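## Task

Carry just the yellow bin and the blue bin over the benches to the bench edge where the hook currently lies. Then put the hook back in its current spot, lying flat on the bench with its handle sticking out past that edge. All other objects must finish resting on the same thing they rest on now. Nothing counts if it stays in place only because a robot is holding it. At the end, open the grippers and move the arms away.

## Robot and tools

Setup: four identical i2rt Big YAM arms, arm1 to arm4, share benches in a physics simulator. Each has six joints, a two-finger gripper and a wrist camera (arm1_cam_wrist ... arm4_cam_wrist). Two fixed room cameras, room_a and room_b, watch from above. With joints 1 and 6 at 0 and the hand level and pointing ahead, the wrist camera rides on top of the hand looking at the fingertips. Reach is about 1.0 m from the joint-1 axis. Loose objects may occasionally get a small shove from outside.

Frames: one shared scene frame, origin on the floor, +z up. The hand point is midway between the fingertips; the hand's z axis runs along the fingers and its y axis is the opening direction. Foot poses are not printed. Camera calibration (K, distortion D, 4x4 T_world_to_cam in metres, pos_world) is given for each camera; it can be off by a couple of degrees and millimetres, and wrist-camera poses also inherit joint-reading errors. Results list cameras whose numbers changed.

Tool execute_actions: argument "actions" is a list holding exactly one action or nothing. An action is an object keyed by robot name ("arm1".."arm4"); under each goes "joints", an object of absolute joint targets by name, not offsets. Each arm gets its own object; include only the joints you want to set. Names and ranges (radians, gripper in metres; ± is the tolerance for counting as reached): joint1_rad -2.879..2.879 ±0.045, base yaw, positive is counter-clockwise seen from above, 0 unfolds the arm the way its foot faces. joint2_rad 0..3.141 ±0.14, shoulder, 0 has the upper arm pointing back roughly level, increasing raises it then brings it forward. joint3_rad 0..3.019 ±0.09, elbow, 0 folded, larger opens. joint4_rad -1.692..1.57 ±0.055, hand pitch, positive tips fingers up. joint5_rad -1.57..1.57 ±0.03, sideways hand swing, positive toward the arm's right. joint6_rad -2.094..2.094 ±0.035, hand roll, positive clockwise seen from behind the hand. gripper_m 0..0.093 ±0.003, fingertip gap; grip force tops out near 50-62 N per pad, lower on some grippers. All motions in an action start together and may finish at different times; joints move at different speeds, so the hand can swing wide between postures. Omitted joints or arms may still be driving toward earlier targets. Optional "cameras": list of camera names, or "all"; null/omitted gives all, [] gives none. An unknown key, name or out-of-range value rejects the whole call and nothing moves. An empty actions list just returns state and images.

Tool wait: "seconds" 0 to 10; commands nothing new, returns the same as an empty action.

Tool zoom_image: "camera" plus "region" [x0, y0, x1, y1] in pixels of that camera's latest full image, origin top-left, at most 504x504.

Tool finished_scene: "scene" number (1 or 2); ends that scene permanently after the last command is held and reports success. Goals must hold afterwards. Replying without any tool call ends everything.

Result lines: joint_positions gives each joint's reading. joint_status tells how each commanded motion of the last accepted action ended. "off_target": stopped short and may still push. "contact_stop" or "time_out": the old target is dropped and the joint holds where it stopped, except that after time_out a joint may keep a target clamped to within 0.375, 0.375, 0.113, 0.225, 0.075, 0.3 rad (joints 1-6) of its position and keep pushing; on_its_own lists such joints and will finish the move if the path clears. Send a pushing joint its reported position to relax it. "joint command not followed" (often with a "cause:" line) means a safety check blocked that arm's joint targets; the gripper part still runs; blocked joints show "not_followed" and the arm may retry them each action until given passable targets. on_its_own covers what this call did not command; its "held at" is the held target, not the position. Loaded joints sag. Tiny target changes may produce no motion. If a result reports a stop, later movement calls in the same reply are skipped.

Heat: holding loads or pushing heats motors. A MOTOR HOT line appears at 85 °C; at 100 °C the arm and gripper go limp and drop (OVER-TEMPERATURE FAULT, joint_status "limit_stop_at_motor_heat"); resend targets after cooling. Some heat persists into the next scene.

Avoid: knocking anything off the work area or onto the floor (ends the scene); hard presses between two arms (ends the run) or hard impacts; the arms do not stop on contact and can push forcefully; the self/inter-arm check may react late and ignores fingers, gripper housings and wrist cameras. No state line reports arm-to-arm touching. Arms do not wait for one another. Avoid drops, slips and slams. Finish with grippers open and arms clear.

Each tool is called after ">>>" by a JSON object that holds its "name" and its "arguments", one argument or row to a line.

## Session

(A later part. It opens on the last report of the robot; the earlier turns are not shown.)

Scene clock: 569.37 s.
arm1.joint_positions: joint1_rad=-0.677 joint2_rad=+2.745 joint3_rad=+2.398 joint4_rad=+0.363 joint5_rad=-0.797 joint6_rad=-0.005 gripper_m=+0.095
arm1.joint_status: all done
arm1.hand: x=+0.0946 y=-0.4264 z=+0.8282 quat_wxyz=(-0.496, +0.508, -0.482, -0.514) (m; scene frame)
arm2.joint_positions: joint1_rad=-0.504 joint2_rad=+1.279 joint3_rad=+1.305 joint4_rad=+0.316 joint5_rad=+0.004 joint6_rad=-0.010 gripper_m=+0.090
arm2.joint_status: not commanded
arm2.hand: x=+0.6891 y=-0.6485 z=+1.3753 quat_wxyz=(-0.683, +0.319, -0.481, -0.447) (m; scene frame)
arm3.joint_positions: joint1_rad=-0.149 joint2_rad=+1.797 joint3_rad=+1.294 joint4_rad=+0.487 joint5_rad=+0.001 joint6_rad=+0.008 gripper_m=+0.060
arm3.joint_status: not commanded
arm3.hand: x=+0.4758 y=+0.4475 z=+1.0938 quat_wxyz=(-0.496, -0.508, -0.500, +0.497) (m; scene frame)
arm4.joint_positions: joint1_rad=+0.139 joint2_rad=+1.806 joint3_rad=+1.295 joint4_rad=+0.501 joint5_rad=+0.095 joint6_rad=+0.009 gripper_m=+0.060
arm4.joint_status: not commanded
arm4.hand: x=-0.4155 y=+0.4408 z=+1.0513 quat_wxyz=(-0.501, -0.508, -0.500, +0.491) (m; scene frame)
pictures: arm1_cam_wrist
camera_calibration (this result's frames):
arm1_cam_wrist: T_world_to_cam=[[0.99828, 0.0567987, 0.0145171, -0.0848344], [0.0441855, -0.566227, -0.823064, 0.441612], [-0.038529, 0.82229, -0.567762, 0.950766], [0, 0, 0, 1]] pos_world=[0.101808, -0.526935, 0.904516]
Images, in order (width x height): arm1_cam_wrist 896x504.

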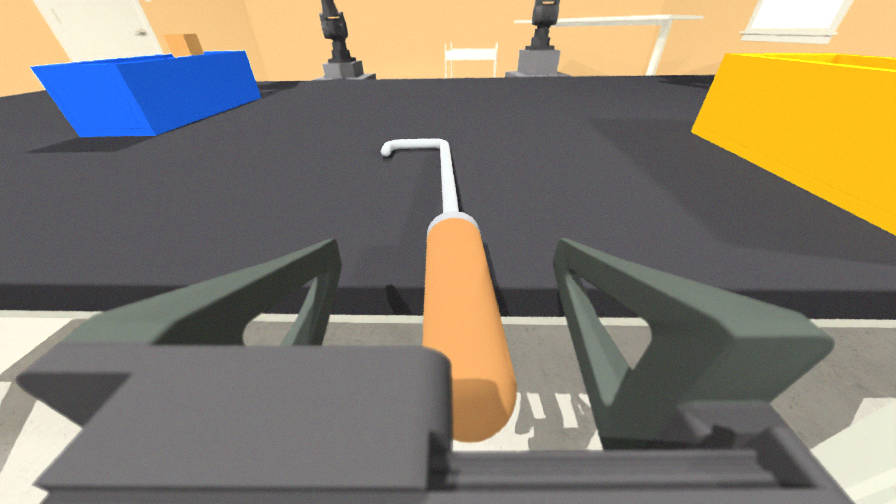

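>>> {"name": "execute_actions", "arguments": {
  "actions": []
}}

Scene clock: 580.83 s.
arm1.joint_positions: joint1_rad=-0.677 joint2_rad=+2.745 joint3_rad=+2.398 joint4_rad=+0.363 joint5_rad=-0.797 joint6_rad=-0.005 gripper_m=+0.095
arm1.joint_status: all done
arm1.hand: x=+0.0946 y=-0.4264 z=+0.8282 quat_wxyz=(-0.496, +0.508, -0.482, -0.514) (m; scene frame)
arm2.joint_positions: joint1_rad=-0.504 joint2_rad=+1.279 joint3_rad=+1.305 joint4_rad=+0.316 joint5_rad=+0.004 joint6_rad=-0.010 gripper_m=+0.090
arm2.joint_status: not commanded
arm2.hand: x=+0.6891 y=-0.6485 z=+1.3753 quat_wxyz=(-0.683, +0.319, -0.481, -0.447) (m; scene frame)
arm3.joint_positions: joint1_rad=-0.149 joint2_rad=+1.797 joint3_rad=+1.294 joint4_rad=+0.487 joint5_rad=+0.001 joint6_rad=+0.008 gripper_m=+0.060
arm3.joint_status: not commanded
arm3.hand: x=+0.4758 y=+0.4475 z=+1.0938 quat_wxyz=(-0.496, -0.508, -0.500, +0.497) (m; scene frame)
arm4.joint_positions: joint1_rad=+0.139 joint2_rad=+1.806 joint3_rad=+1.295 joint4_rad=+0.501 joint5_rad=+0.095 joint6_rad=+0.009 gripper_m=+0.060
arm4.joint_status: not commanded
arm4.hand: x=-0.4155 y=+0.4408 z=+1.0513 quat_wxyz=(-0.501, -0.508, -0.500, +0.491) (m; scene frame)
pictures: arm1_cam_wrist, arm2_cam_wrist, arm3_cam_wrist, arm4_cam_wrist, room_a, room_b
camera_calibration (this result's frames):
arm1_cam_wrist: T_world_to_cam=[[0.99828, 0.0567987, 0.0145171, -0.0848344], [0.0441855, -0.566227, -0.823064, 0.441612], [-0.038529, 0.82229, -0.567762, 0.950766], [0, 0, 0, 1]] pos_world=[0.101808, -0.526935, 0.904516]
arm2_cam_wrist: T_world_to_cam=[[0.920478, -0.390406, 0.0174117, -0.911931], [-0.0977009, -0.273037, -0.95703, 1.21254], [0.378384, 0.879224, -0.289467, 0.835414], [0, 0, 0, 1]] pos_world=[0.641772, -0.75947, 1.41814]
arm3_cam_wrist: T_world_to_cam=[[-0.999937, -0.00767758, -0.00822579, 0.489743], [0.00224296, 0.580371, -0.814349, 0.631219], [0.0110262, -0.814316, -0.580317, 1.11579], [0, 0, 0, 1]] pos_world=[0.475993, 0.546021, 1.16557]
arm4_cam_wrist: T_world_to_cam=[[-0.999894, 0.00793597, -0.012192, -0.404704], [0.0145099, 0.604197, -0.796703, 0.582728], [0.00104378, -0.796796, -0.604248, 1.10708], [0, 0, 0, 1]] pos_world=[-0.414272, 0.53325, 1.12828]
Images, in order (width x height): arm1_cam_wrist 896x504, arm2_cam_wrist 896x504, arm3_cam_wrist 896x504, arm4_cam_wrist 896x504, room_a 896x504, room_b 896x504.

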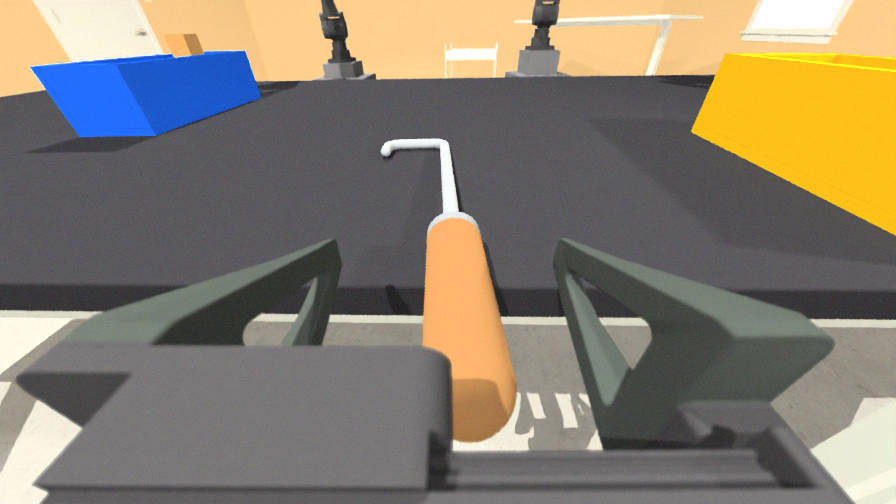

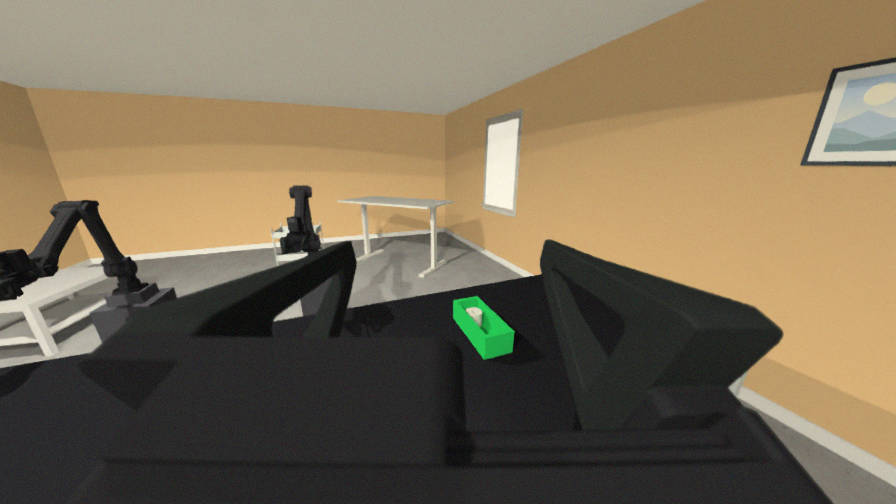

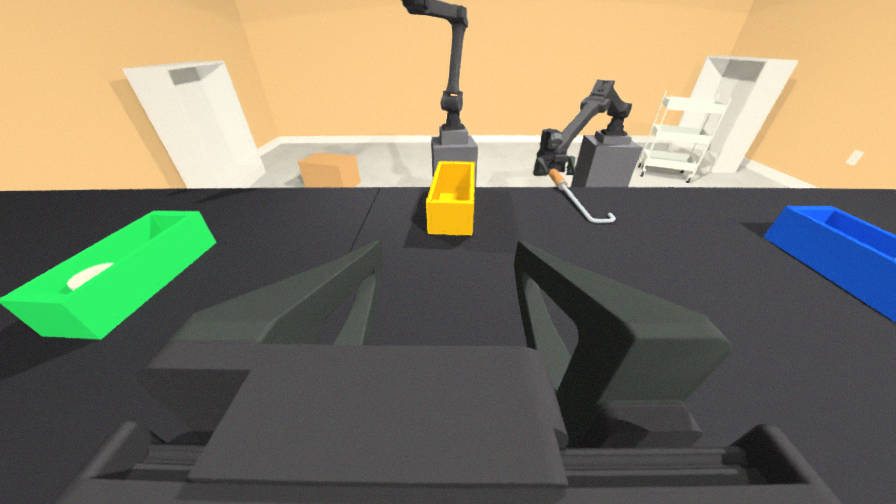

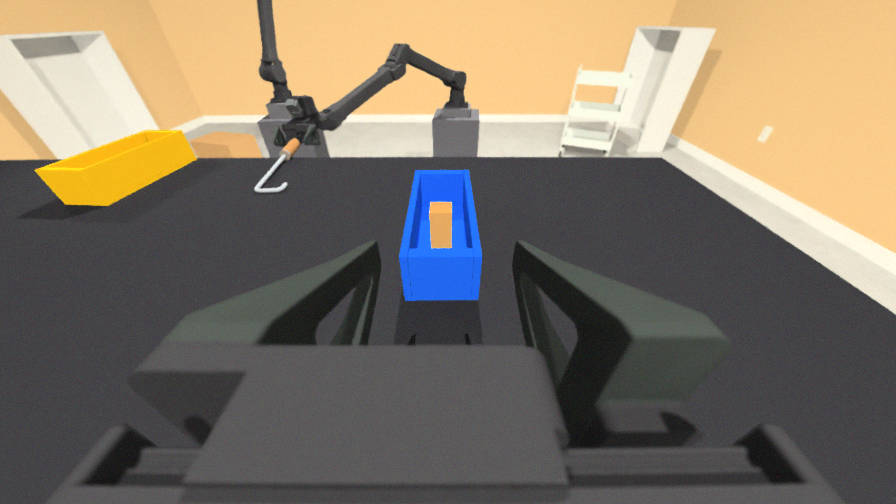

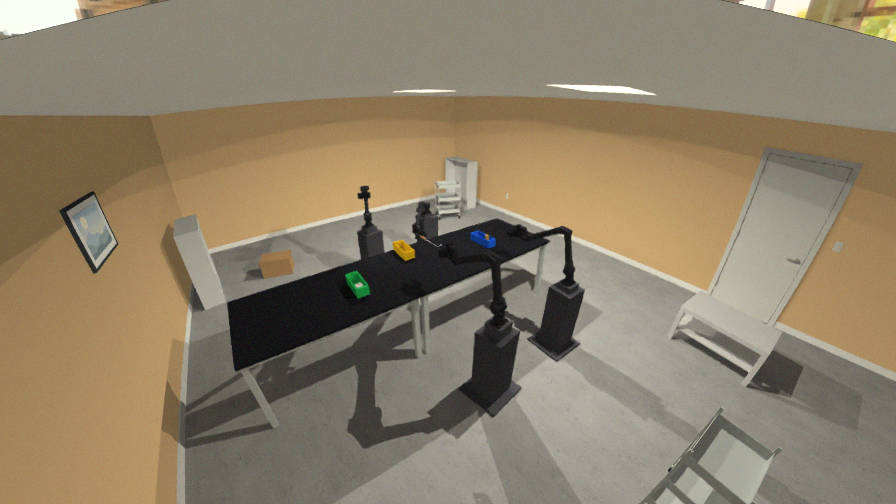

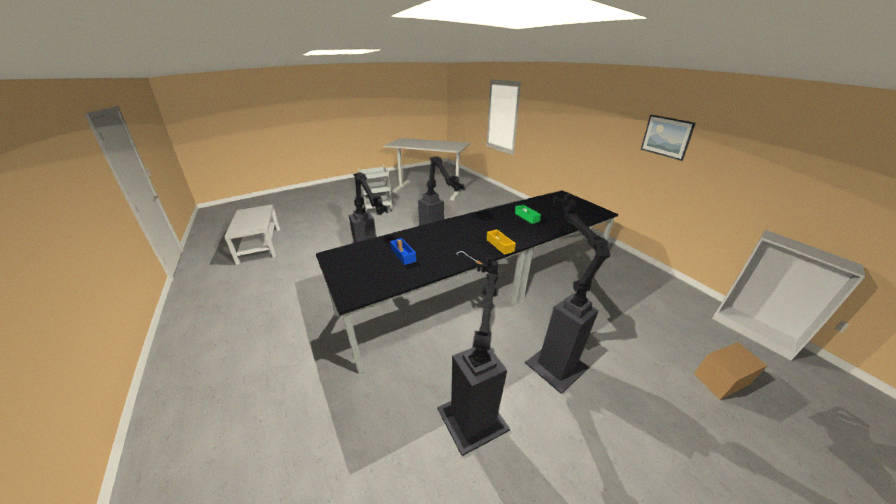

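>>> {"name": "execute_actions", "arguments": {
  "actions": [
    {"arm1":{"joints":{"joint2_rad":2.785}}}
  ],
  "cameras": ["arm1_cam_wrist"]
}}

Scene clock: 584.30 s.
arm1.joint_positions: joint1_rad=-0.677 joint2_rad=+2.745 joint3_rad=+2.398 joint4_rad=+0.363 joint5_rad=-0.797 joint6_rad=-0.005 gripper_m=+0.095
arm1.joint_status: all done
arm1.hand: x=+0.0946 y=-0.4264 z=+0.8282 quat_wxyz=(-0.496, +0.508, -0.482, -0.514) (m; scene frame)
arm2.joint_positions: joint1_rad=-0.504 joint2_rad=+1.279 joint3_rad=+1.305 joint4_rad=+0.316 joint5_rad=+0.004 joint6_rad=-0.010 gripper_m=+0.090
arm2.joint_status: not commanded
arm2.hand: x=+0.6891 y=-0.6485 z=+1.3753 quat_wxyz=(-0.683, +0.319, -0.481, -0.447) (m; scene frame)
arm3.joint_positions: joint1_rad=-0.149 joint2_rad=+1.797 joint3_rad=+1.294 joint4_rad=+0.487 joint5_rad=+0.001 joint6_rad=+0.008 gripper_m=+0.060
arm3.joint_status: not commanded
arm3.hand: x=+0.4758 y=+0.4475 z=+1.0938 quat_wxyz=(-0.496, -0.508, -0.500, +0.497) (m; scene frame)
arm4.joint_positions: joint1_rad=+0.139 joint2_rad=+1.806 joint3_rad=+1.295 joint4_rad=+0.501 joint5_rad=+0.095 joint6_rad=+0.009 gripper_m=+0.060
arm4.joint_status: not commanded
arm4.hand: x=-0.4155 y=+0.4408 z=+1.0513 quat_wxyz=(-0.501, -0.508, -0.500, +0.491) (m; scene frame)
pictures: arm1_cam_wrist
camera_calibration (this result's frames):
arm1_cam_wrist: T_world_to_cam=[[0.99828, 0.0567987, 0.0145171, -0.0848344], [0.0441855, -0.566227, -0.823064, 0.441612], [-0.038529, 0.82229, -0.567762, 0.950766], [0, 0, 0, 1]] pos_world=[0.101808, -0.526935, 0.904516]
Images, in order (width x height): arm1_cam_wrist 896x504.

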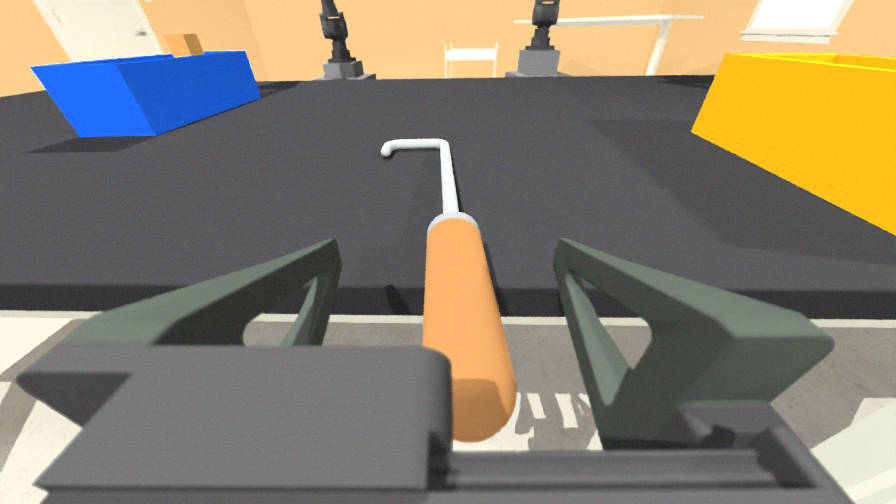

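>>> {"name": "execute_actions", "arguments": {
  "actions": [
    {"arm1":{"joints":{"joint2_rad":2.81}}}
  ],
  "cameras": ["arm1_cam_wrist"]
}}

Scene clock: 587.00 s.
arm1.joint_positions: joint1_rad=-0.677 joint2_rad=+2.765 joint3_rad=+2.398 joint4_rad=+0.363 joint5_rad=-0.797 joint6_rad=-0.005 gripper_m=+0.095
arm1.joint_status: all done
arm1.hand: x=+0.0938 y=-0.4270 z=+0.8104 quat_wxyz=(-0.489, +0.508, -0.489, -0.514) (m; scene frame)
arm2.joint_positions: joint1_rad=-0.504 joint2_rad=+1.279 joint3_rad=+1.305 joint4_rad=+0.316 joint5_rad=+0.004 joint6_rad=-0.010 gripper_m=+0.090
arm2.joint_status: not commanded
arm2.hand: x=+0.6891 y=-0.6485 z=+1.3753 quat_wxyz=(-0.683, +0.319, -0.481, -0.447) (m; scene frame)
arm3.joint_positions: joint1_rad=-0.149 joint2_rad=+1.797 joint3_rad=+1.294 joint4_rad=+0.487 joint5_rad=+0.001 joint6_rad=+0.008 gripper_m=+0.060
arm3.joint_status: not commanded
arm3.hand: x=+0.4758 y=+0.4475 z=+1.0938 quat_wxyz=(-0.496, -0.508, -0.500, +0.497) (m; scene frame)
arm4.joint_positions: joint1_rad=+0.139 joint2_rad=+1.806 joint3_rad=+1.295 joint4_rad=+0.501 joint5_rad=+0.095 joint6_rad=+0.009 gripper_m=+0.060
arm4.joint_status: not commanded
arm4.hand: x=-0.4155 y=+0.4408 z=+1.0513 quat_wxyz=(-0.501, -0.508, -0.500, +0.491) (m; scene frame)
pictures: arm1_cam_wrist
camera_calibration (this result's frames):
arm1_cam_wrist: T_world_to_cam=[[0.998367, 0.0571189, 0.000701, -0.072393], [0.0336196, -0.577619, -0.815614, 0.416829], [-0.0461821, 0.814306, -0.578596, 0.947255], [0, 0, 0, 1]] pos_world=[0.102007, -0.526452, 0.8881]
Images, in order (width x height): arm1_cam_wrist 896x504.

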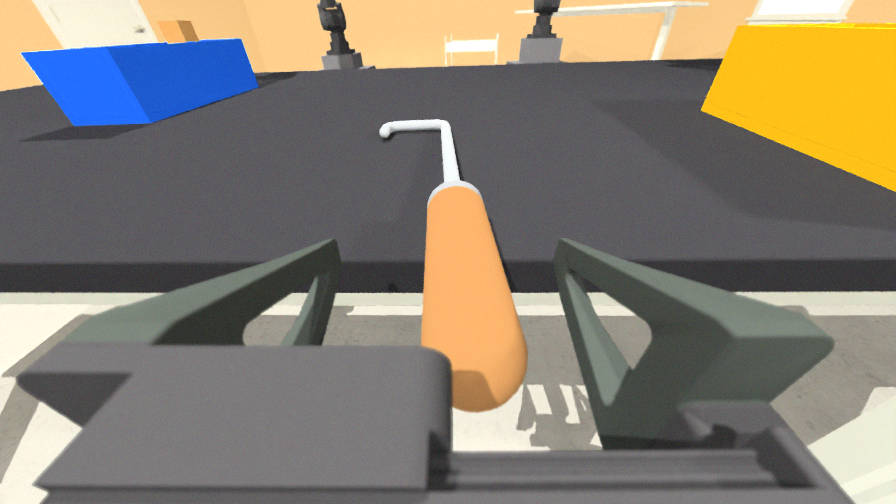

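>>> {"name": "execute_actions", "arguments": {
  "actions": [
    {"arm1":{"joints":{"gripper_m":0.01}}}
  ],
  "cameras": ["arm1_cam_wrist"]
}}

>>> {"name": "execute_actions", "arguments": {
  "actions": [
    {"arm1":{"joints":{"joint2_rad":2.50}}}
  ],
  "cameras": ["arm1_cam_wrist","room_b"]
}}

Scene clock: 591.27 s.
arm1.joint_positions: joint1_rad=-0.677 joint2_rad=+2.765 joint3_rad=+2.398 joint4_rad=+0.363 joint5_rad=-0.796 joint6_rad=-0.005 gripper_m=+0.031
arm1.joint_status: gripper_m off_target (ended at +0.031, target +0.010)
arm1.hand: x=+0.0942 y=-0.4272 z=+0.8104 quat_wxyz=(-0.489, +0.508, -0.489, -0.513) (m; scene frame)
arm2.joint_positions: joint1_rad=-0.504 joint2_rad=+1.279 joint3_rad=+1.305 joint4_rad=+0.316 joint5_rad=+0.004 joint6_rad=-0.010 gripper_m=+0.090
arm2.joint_status: not commanded
arm2.hand: x=+0.6891 y=-0.6485 z=+1.3753 quat_wxyz=(-0.683, +0.319, -0.481, -0.447) (m; scene frame)
arm3.joint_positions: joint1_rad=-0.149 joint2_rad=+1.797 joint3_rad=+1.294 joint4_rad=+0.487 joint5_rad=+0.001 joint6_rad=+0.008 gripper_m=+0.060
arm3.joint_status: not commanded
arm3.hand: x=+0.4758 y=+0.4475 z=+1.0938 quat_wxyz=(-0.496, -0.508, -0.500, +0.497) (m; scene frame)
arm4.joint_positions: joint1_rad=+0.139 joint2_rad=+1.806 joint3_rad=+1.295 joint4_rad=+0.501 joint5_rad=+0.095 joint6_rad=+0.009 gripper_m=+0.060
arm4.joint_status: not commanded
arm4.hand: x=-0.4155 y=+0.4408 z=+1.0513 quat_wxyz=(-0.501, -0.508, -0.500, +0.491) (m; scene frame)
pictures: arm1_cam_wrist
camera_calibration (this result's frames):
arm1_cam_wrist: T_world_to_cam=[[0.998453, 0.0555956, 0.000691124, -0.073524], [0.0327308, -0.577682, -0.815606, 0.416739], [-0.0449448, 0.814367, -0.578608, 0.94736], [0, 0, 0, 1]] pos_world=[0.102349, -0.526668, 0.888096]
Images, in order (width x height): arm1_cam_wrist 896x504.

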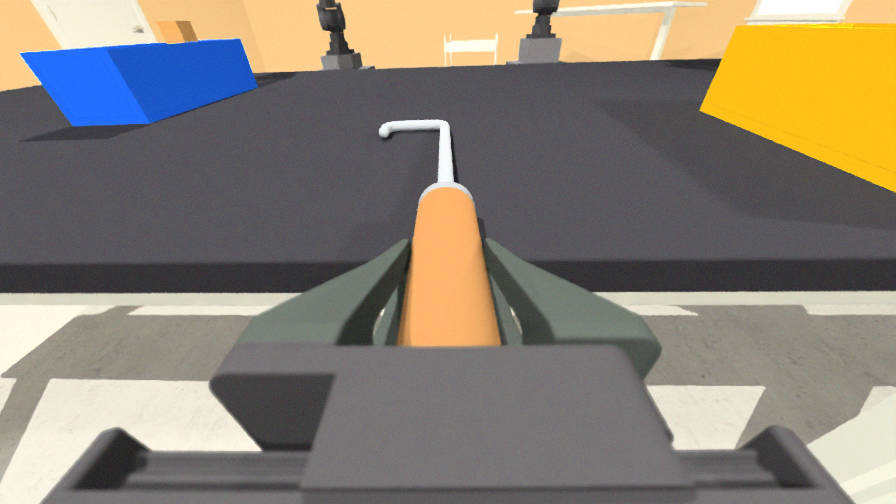

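Scene clock: 592.67 s.
arm1.joint_positions: joint1_rad=-0.679 joint2_rad=+2.489 joint3_rad=+2.398 joint4_rad=+0.341 joint5_rad=-0.795 joint6_rad=-0.001 gripper_m=+0.031
arm1.joint_status: all done
arm1.hand: x=+0.0863 y=-0.4430 z=+1.0611 quat_wxyz=(-0.575, +0.501, -0.398, -0.510) (m; scene frame)
arm2.joint_positions: joint1_rad=-0.504 joint2_rad=+1.279 joint3_rad=+1.305 joint4_rad=+0.316 joint5_rad=+0.004 joint6_rad=-0.010 gripper_m=+0.090
arm2.joint_status: not commanded
arm2.hand: x=+0.6891 y=-0.6485 z=+1.3753 quat_wxyz=(-0.683, +0.319, -0.481, -0.447) (m; scene frame)
arm3.joint_positions: joint1_rad=-0.149 joint2_rad=+1.797 joint3_rad=+1.294 joint4_rad=+0.487 joint5_rad=+0.001 joint6_rad=+0.008 gripper_m=+0.060
arm3.joint_status: not commanded
arm3.hand: x=+0.4758 y=+0.4475 z=+1.0938 quat_wxyz=(-0.496, -0.508, -0.500, +0.497) (m; scene frame)
arm4.joint_positions: joint1_rad=+0.139 joint2_rad=+1.806 joint3_rad=+1.295 joint4_rad=+0.501 joint5_rad=+0.095 joint6_rad=+0.009 gripper_m=+0.060
arm4.joint_status: not commanded
arm4.hand: x=-0.4155 y=+0.4408 z=+1.0513 quat_wxyz=(-0.501, -0.508, -0.500, +0.491) (m; scene frame)
pictures: arm1_cam_wrist, room_b
camera_calibration (this result's frames):
arm1_cam_wrist: T_world_to_cam=[[0.983418, 0.033873, 0.178164, -0.261499], [0.175785, -0.419657, -0.890499, 0.749421], [0.0446039, 0.90705, -0.418653, 0.968502], [0, 0, 0, 1]] pos_world=[0.082227, -0.555123, 1.11941]
Images, in order (width x height): arm1_cam_wrist 896x504, room_b 896x504.

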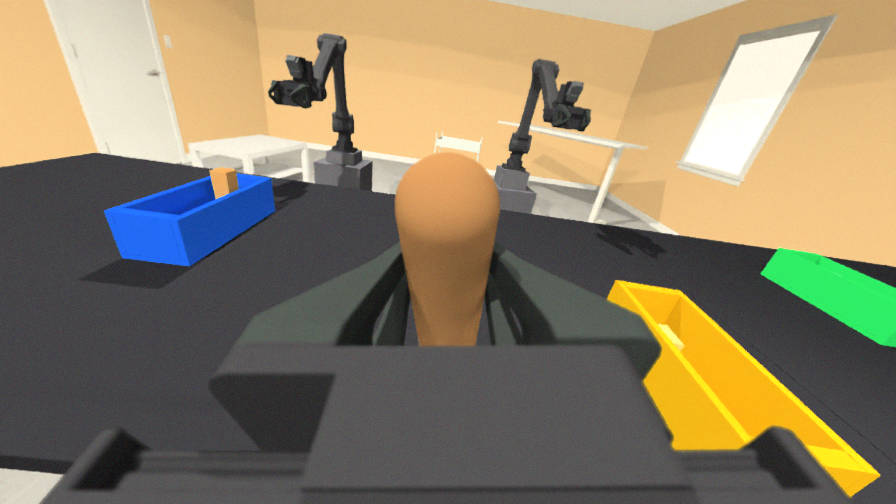

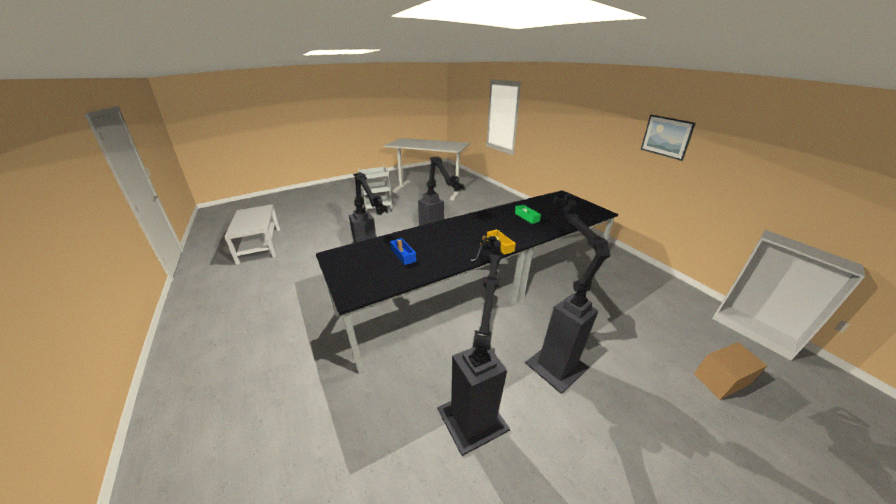

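>>> {"name": "zoom_image", "arguments": {
  "camera": "room_b",
  "region": [430, 210, 550, 290]
}}

>>> {"name": "execute_actions", "arguments": {
  "actions": [],
  "cameras": ["arm1_cam_wrist","arm3_cam_wrist","arm4_cam_wrist","room_a"]
}}

Region (430, 210, 550, 290) of room_b's 896x504 image, scaled by 4.200, with more detail than that image has.

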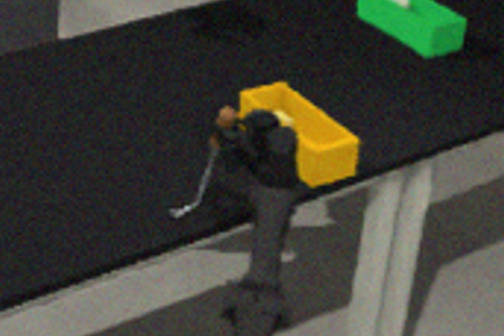

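Scene clock: 597.07 s.
arm1.joint_positions: joint1_rad=-0.679 joint2_rad=+2.489 joint3_rad=+2.398 joint4_rad=+0.341 joint5_rad=-0.795 joint6_rad=-0.001 gripper_m=+0.031
arm1.joint_status: all done
arm1.hand: x=+0.0863 y=-0.4430 z=+1.0611 quat_wxyz=(-0.575, +0.501, -0.398, -0.510) (m; scene frame)
arm2.joint_positions: joint1_rad=-0.504 joint2_rad=+1.279 joint3_rad=+1.305 joint4_rad=+0.316 joint5_rad=+0.004 joint6_rad=-0.010 gripper_m=+0.090
arm2.joint_status: not commanded
arm2.hand: x=+0.6891 y=-0.6485 z=+1.3753 quat_wxyz=(-0.683, +0.319, -0.481, -0.447) (m; scene frame)
arm3.joint_positions: joint1_rad=-0.149 joint2_rad=+1.797 joint3_rad=+1.294 joint4_rad=+0.487 joint5_rad=+0.001 joint6_rad=+0.008 gripper_m=+0.060
arm3.joint_status: not commanded
arm3.hand: x=+0.4758 y=+0.4475 z=+1.0938 quat_wxyz=(-0.496, -0.508, -0.500, +0.497) (m; scene frame)
arm4.joint_positions: joint1_rad=+0.139 joint2_rad=+1.806 joint3_rad=+1.295 joint4_rad=+0.501 joint5_rad=+0.095 joint6_rad=+0.009 gripper_m=+0.060
arm4.joint_status: not commanded
arm4.hand: x=-0.4155 y=+0.4408 z=+1.0513 quat_wxyz=(-0.501, -0.508, -0.500, +0.491) (m; scene frame)
pictures: arm1_cam_wrist, arm3_cam_wrist, arm4_cam_wrist, room_a
camera_calibration (this result's frames):
arm1_cam_wrist: T_world_to_cam=[[0.983418, 0.033873, 0.178164, -0.261499], [0.175785, -0.419657, -0.890499, 0.749421], [0.0446039, 0.90705, -0.418653, 0.968502], [0, 0, 0, 1]] pos_world=[0.082227, -0.555123, 1.11941]
arm3_cam_wrist: T_world_to_cam=[[-0.999937, -0.00767758, -0.00822579, 0.489743], [0.00224296, 0.580371, -0.814349, 0.631219], [0.0110262, -0.814316, -0.580317, 1.11579], [0, 0, 0, 1]] pos_world=[0.475993, 0.546021, 1.16557]
arm4_cam_wrist: T_world_to_cam=[[-0.999894, 0.00793597, -0.012192, -0.404704], [0.0145099, 0.604197, -0.796703, 0.582728], [0.00104378, -0.796796, -0.604248, 1.10708], [0, 0, 0, 1]] pos_world=[-0.414272, 0.53325, 1.12828]
Images, in order (width x height): arm1_cam_wrist 896x504, arm3_cam_wrist 896x504, arm4_cam_wrist 896x504, room_a 896x504.

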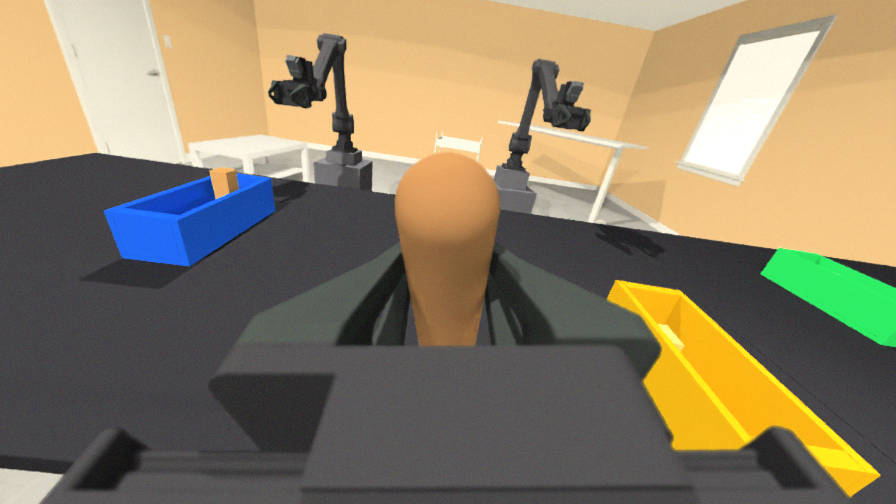

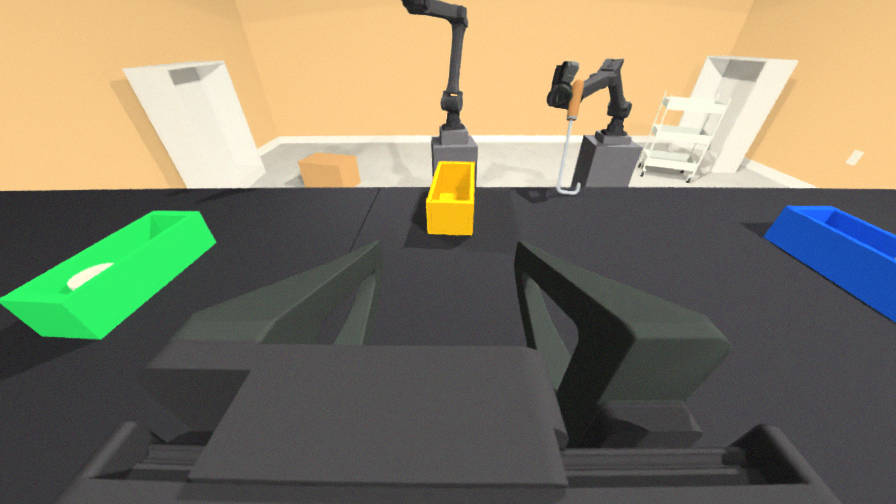

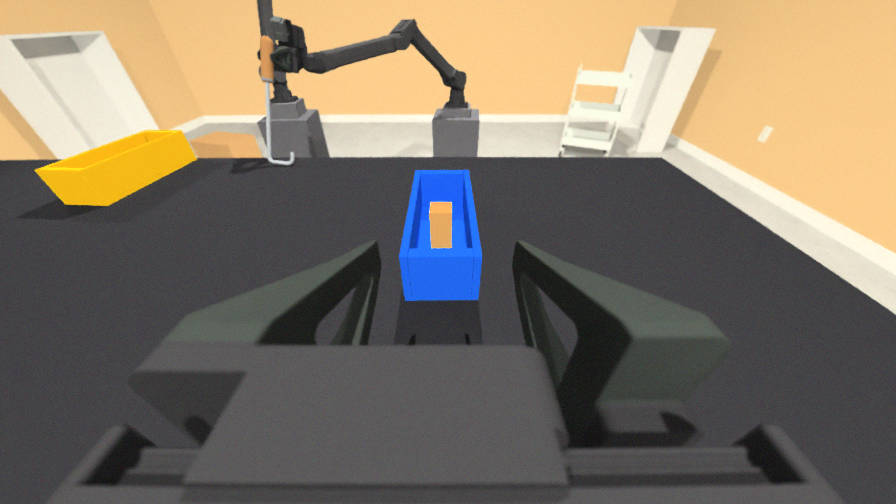

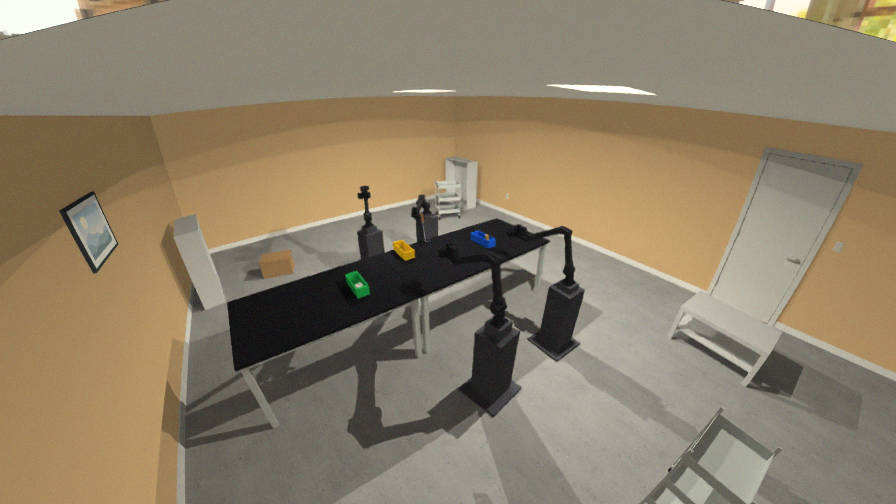

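>>> {"name": "execute_actions", "arguments": {
  "actions": [
    {"arm1":{"joints":{"joint2_rad":2.38,"gripper_m":0.0}}}
  ],
  "cameras": ["arm1_cam_wrist","arm4_cam_wrist"]
}}

Scene clock: 657.80 s.
arm1.joint_positions: joint1_rad=-0.679 joint2_rad=+2.419 joint3_rad=+2.398 joint4_rad=+0.341 joint5_rad=-0.796 joint6_rad=-0.001 gripper_m=+0.031
arm1.joint_status: gripper_m off_target (ended at +0.031, target +0.000); the others done
arm1.hand: x=+0.0761 y=-0.4548 z=+1.1245 quat_wxyz=(-0.597, +0.498, -0.371, -0.508) (m; scene frame)
arm2.joint_positions: joint1_rad=-0.504 joint2_rad=+1.279 joint3_rad=+1.305 joint4_rad=+0.316 joint5_rad=+0.004 joint6_rad=-0.010 gripper_m=+0.090
arm2.joint_status: not commanded
arm2.hand: x=+0.6891 y=-0.6485 z=+1.3753 quat_wxyz=(-0.683, +0.319, -0.481, -0.447) (m; scene frame)
arm3.joint_positions: joint1_rad=-0.149 joint2_rad=+1.797 joint3_rad=+1.294 joint4_rad=+0.487 joint5_rad=+0.001 joint6_rad=+0.008 gripper_m=+0.060
arm3.joint_status: not commanded
arm3.hand: x=+0.4758 y=+0.4475 z=+1.0938 quat_wxyz=(-0.496, -0.508, -0.500, +0.497) (m; scene frame)
arm4.joint_positions: joint1_rad=+0.139 joint2_rad=+1.806 joint3_rad=+1.295 joint4_rad=+0.501 joint5_rad=+0.095 joint6_rad=+0.009 gripper_m=+0.060
arm4.joint_status: not commanded
arm4.hand: x=-0.4155 y=+0.4408 z=+1.0513 quat_wxyz=(-0.501, -0.508, -0.500, +0.491) (m; scene frame)
pictures: arm1_cam_wrist, arm4_cam_wrist
camera_calibration (this result's frames):
arm1_cam_wrist: T_world_to_cam=[[0.973661, 0.0231257, 0.226826, -0.321223], [0.218836, -0.37403, -0.901228, 0.832252], [0.0639983, 0.927128, -0.369239, 0.958289], [0, 0, 0, 1]] pos_world=[0.0693072, -0.569741, 1.17675]
arm4_cam_wrist: T_world_to_cam=[[-0.999894, 0.00793597, -0.012192, -0.404704], [0.0145099, 0.604197, -0.796703, 0.582728], [0.00104378, -0.796796, -0.604248, 1.10708], [0, 0, 0, 1]] pos_world=[-0.414272, 0.53325, 1.12828]
Images, in order (width x height): arm1_cam_wrist 896x504, arm4_cam_wrist 896x504.

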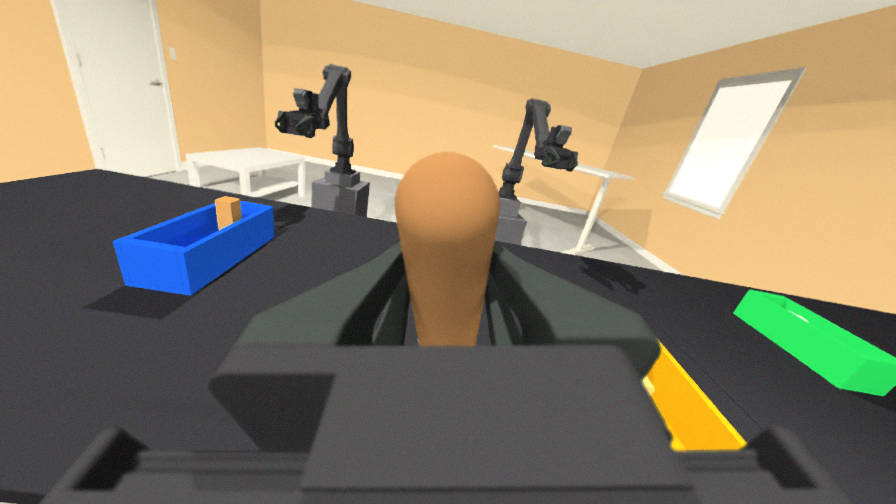

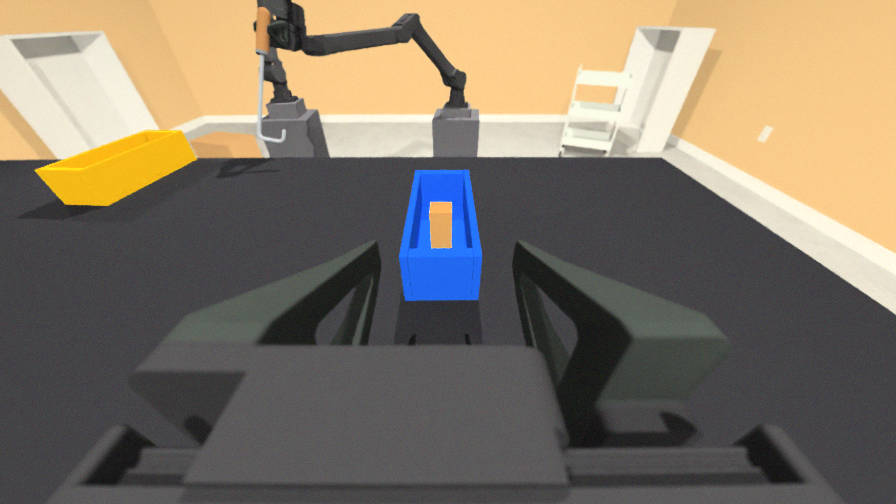

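>>> {"name": "execute_actions", "arguments": {
  "actions": [
    {"arm1":{"joints":{"joint2_rad":2.17,"joint4_rad":-0.2,"joint5_rad":0.0}}}
  ],
  "cameras": ["arm1_cam_wrist","room_b"]
}}

>>> {"name": "execute_actions", "arguments": {
  "actions": [
    {"arm1":{"joints":{"joint3_rad":1.75,"joint4_rad":-1.4}}}
  ],
  "cameras": ["arm1_cam_wrist","room_b","arm3_cam_wrist"]
}}

Scene clock: 676.87 s.
arm1.joint_positions: joint1_rad=-0.679 joint2_rad=+2.174 joint3_rad=+2.398 joint4_rad=-0.207 joint5_rad=-0.003 joint6_rad=-0.001 gripper_m=+0.031
arm1.joint_status: all done
arm1.hand: x=+0.1616 y=-0.5443 z=+1.2332 quat_wxyz=(-0.653, +0.275, -0.644, -0.287) (m; scene frame)
arm2.joint_positions: joint1_rad=-0.504 joint2_rad=+1.279 joint3_rad=+1.305 joint4_rad=+0.316 joint5_rad=+0.004 joint6_rad=-0.010 gripper_m=+0.090
arm2.joint_status: not commanded
arm2.hand: x=+0.6891 y=-0.6485 z=+1.3753 quat_wxyz=(-0.683, +0.319, -0.481, -0.447) (m; scene frame)
arm3.joint_positions: joint1_rad=-0.149 joint2_rad=+1.797 joint3_rad=+1.294 joint4_rad=+0.487 joint5_rad=+0.001 joint6_rad=+0.008 gripper_m=+0.060
arm3.joint_status: not commanded
arm3.hand: x=+0.4758 y=+0.4475 z=+1.0938 quat_wxyz=(-0.496, -0.508, -0.500, +0.497) (m; scene frame)
arm4.joint_positions: joint1_rad=+0.139 joint2_rad=+1.806 joint3_rad=+1.295 joint4_rad=+0.501 joint5_rad=+0.095 joint6_rad=+0.009 gripper_m=+0.060
arm4.joint_status: not commanded
arm4.hand: x=-0.4155 y=+0.4408 z=+1.0513 quat_wxyz=(-0.501, -0.508, -0.500, +0.491) (m; scene frame)
pictures: arm1_cam_wrist, room_b
camera_calibration (this result's frames):
arm1_cam_wrist: T_world_to_cam=[[0.738549, -0.67419, -0.00374512, -0.484243], [-0.385357, -0.417572, -0.822881, 0.855333], [0.553214, 0.609181, -0.568201, 1.06916], [0, 0, 0, 1]] pos_world=[0.0957714, -0.620619, 1.30952]
Images, in order (width x height): arm1_cam_wrist 896x504, room_b 896x504.

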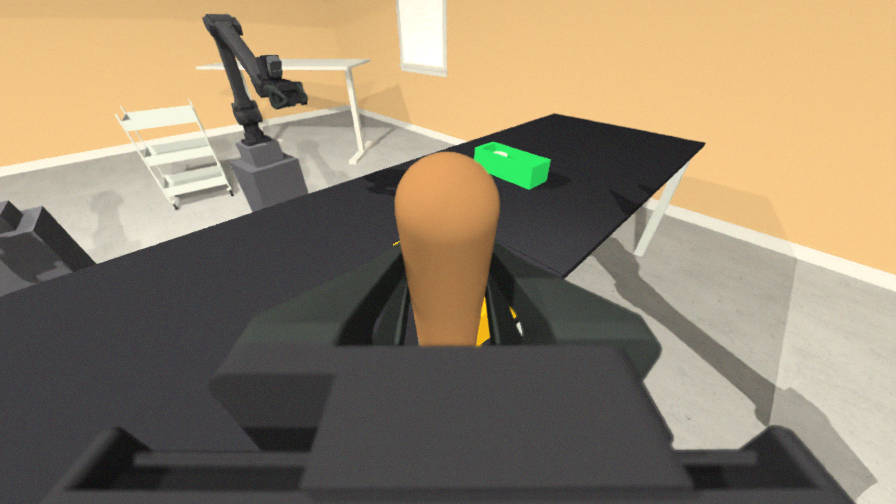

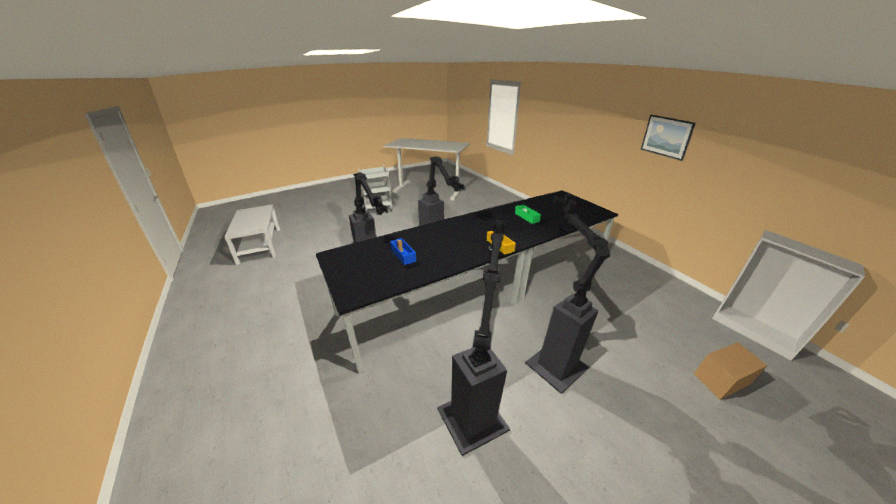

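Scene clock: 678.67 s.
arm1.joint_positions: joint1_rad=-0.679 joint2_rad=+2.203 joint3_rad=+1.733 joint4_rad=-1.377 joint5_rad=-0.002 joint6_rad=-0.001 gripper_m=+0.031
arm1.joint_status: all done
arm1.hand: x=-0.0735 y=-0.7854 z=+0.7263 quat_wxyz=(+0.129, +0.394, -0.909, +0.048) (m; scene frame)
arm2.joint_positions: joint1_rad=-0.504 joint2_rad=+1.279 joint3_rad=+1.305 joint4_rad=+0.316 joint5_rad=+0.004 joint6_rad=-0.010 gripper_m=+0.090
arm2.joint_status: not commanded
arm2.hand: x=+0.6891 y=-0.6485 z=+1.3753 quat_wxyz=(-0.683, +0.319, -0.481, -0.447) (m; scene frame)
arm3.joint_positions: joint1_rad=-0.149 joint2_rad=+1.797 joint3_rad=+1.294 joint4_rad=+0.487 joint5_rad=+0.001 joint6_rad=+0.008 gripper_m=+0.060
arm3.joint_status: not commanded
arm3.hand: x=+0.4758 y=+0.4475 z=+1.0938 quat_wxyz=(-0.496, -0.508, -0.500, +0.497) (m; scene frame)
arm4.joint_positions: joint1_rad=+0.139 joint2_rad=+1.806 joint3_rad=+1.295 joint4_rad=+0.501 joint5_rad=+0.095 joint6_rad=+0.009 gripper_m=+0.060
arm4.joint_status: not commanded
arm4.hand: x=-0.4155 y=+0.4408 z=+1.0513 quat_wxyz=(-0.501, -0.508, -0.500, +0.491) (m; scene frame)
pictures: arm1_cam_wrist, arm3_cam_wrist, room_b
camera_calibration (this result's frames):
arm1_cam_wrist: T_world_to_cam=[[0.729207, -0.683705, -0.0283666, -0.465396], [-0.409711, -0.46943, 0.782159, -0.961284], [-0.548082, -0.558734, -0.622433, 0.0991968], [0, 0, 0, 1]] pos_world=[-0.000110842, -0.714024, 0.800419]
arm3_cam_wrist: T_world_to_cam=[[-0.999937, -0.00767758, -0.00822579, 0.489743], [0.00224296, 0.580371, -0.814349, 0.631219], [0.0110262, -0.814316, -0.580317, 1.11579], [0, 0, 0, 1]] pos_world=[0.475993, 0.546021, 1.16557]
Images, in order (width x height): arm1_cam_wrist 896x504, arm3_cam_wrist 896x504, room_b 896x504.

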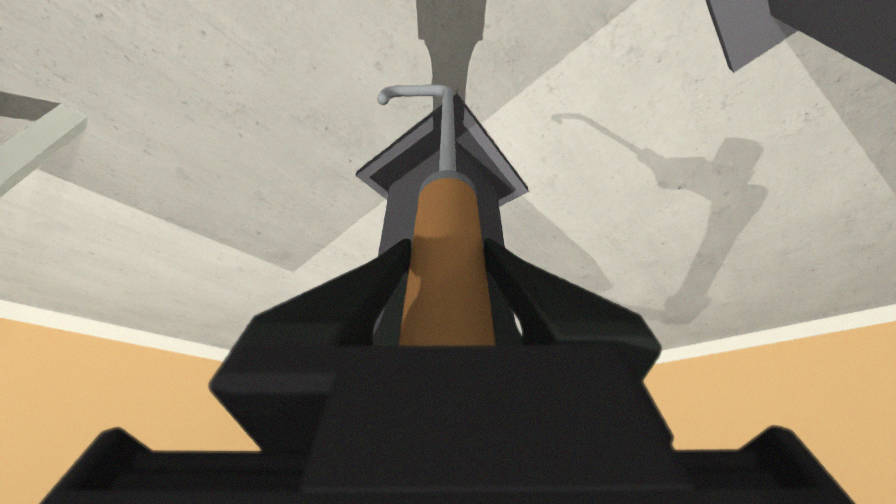

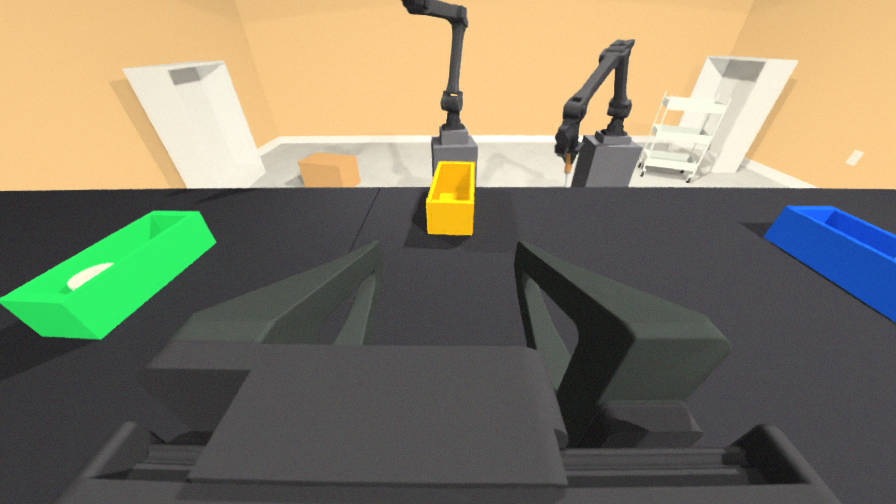

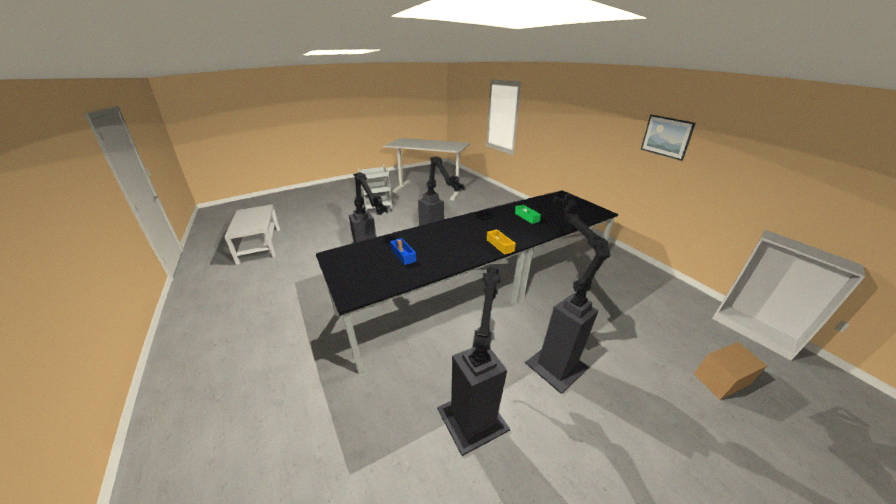

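>>> {"name": "execute_actions", "arguments": {
  "actions": [
    {"arm1":{"joints":{"joint6_rad":-1.59,"joint4_rad":-1.25}}}
  ],
  "cameras": ["arm1_cam_wrist"]
}}

Scene clock: 685.27 s.
arm1.joint_positions: joint1_rad=-0.679 joint2_rad=+2.203 joint3_rad=+1.733 joint4_rad=-1.256 joint5_rad=-0.002 joint6_rad=-1.581 gripper_m=+0.031
arm1.joint_status: all done
arm1.hand: x=-0.0536 y=-0.7643 z=+0.7199 quat_wxyz=(+0.069, +0.929, -0.363, -0.035) (m; scene frame)
arm2.joint_positions: joint1_rad=-0.504 joint2_rad=+1.279 joint3_rad=+1.305 joint4_rad=+0.316 joint5_rad=+0.004 joint6_rad=-0.010 gripper_m=+0.090
arm2.joint_status: not commanded
arm2.hand: x=+0.6891 y=-0.6485 z=+1.3753 quat_wxyz=(-0.683, +0.319, -0.481, -0.447) (m; scene frame)
arm3.joint_positions: joint1_rad=-0.149 joint2_rad=+1.797 joint3_rad=+1.294 joint4_rad=+0.487 joint5_rad=+0.001 joint6_rad=+0.008 gripper_m=+0.060
arm3.joint_status: not commanded
arm3.hand: x=+0.4758 y=+0.4475 z=+1.0938 quat_wxyz=(-0.496, -0.508, -0.500, +0.497) (m; scene frame)
arm4.joint_positions: joint1_rad=+0.139 joint2_rad=+1.806 joint3_rad=+1.295 joint4_rad=+0.501 joint5_rad=+0.095 joint6_rad=+0.009 gripper_m=+0.060
arm4.joint_status: not commanded
arm4.hand: x=-0.4155 y=+0.4408 z=+1.0513 quat_wxyz=(-0.501, -0.508, -0.500, +0.491) (m; scene frame)
pictures: arm1_cam_wrist
camera_calibration (this result's frames):
arm1_cam_wrist: T_world_to_cam=[[0.662716, 0.729903, -0.167477, 0.71137], [0.672462, -0.481611, 0.562002, -0.731], [0.329548, -0.485069, -0.810004, 0.356341], [0, 0, 0, 1]] pos_world=[-0.0972974, -0.698438, 0.818598]
Images, in order (width x height): arm1_cam_wrist 896x504.

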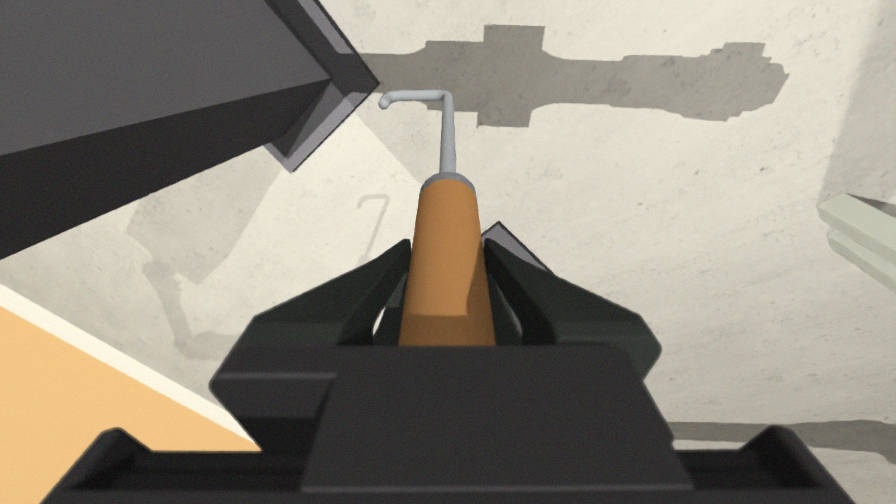

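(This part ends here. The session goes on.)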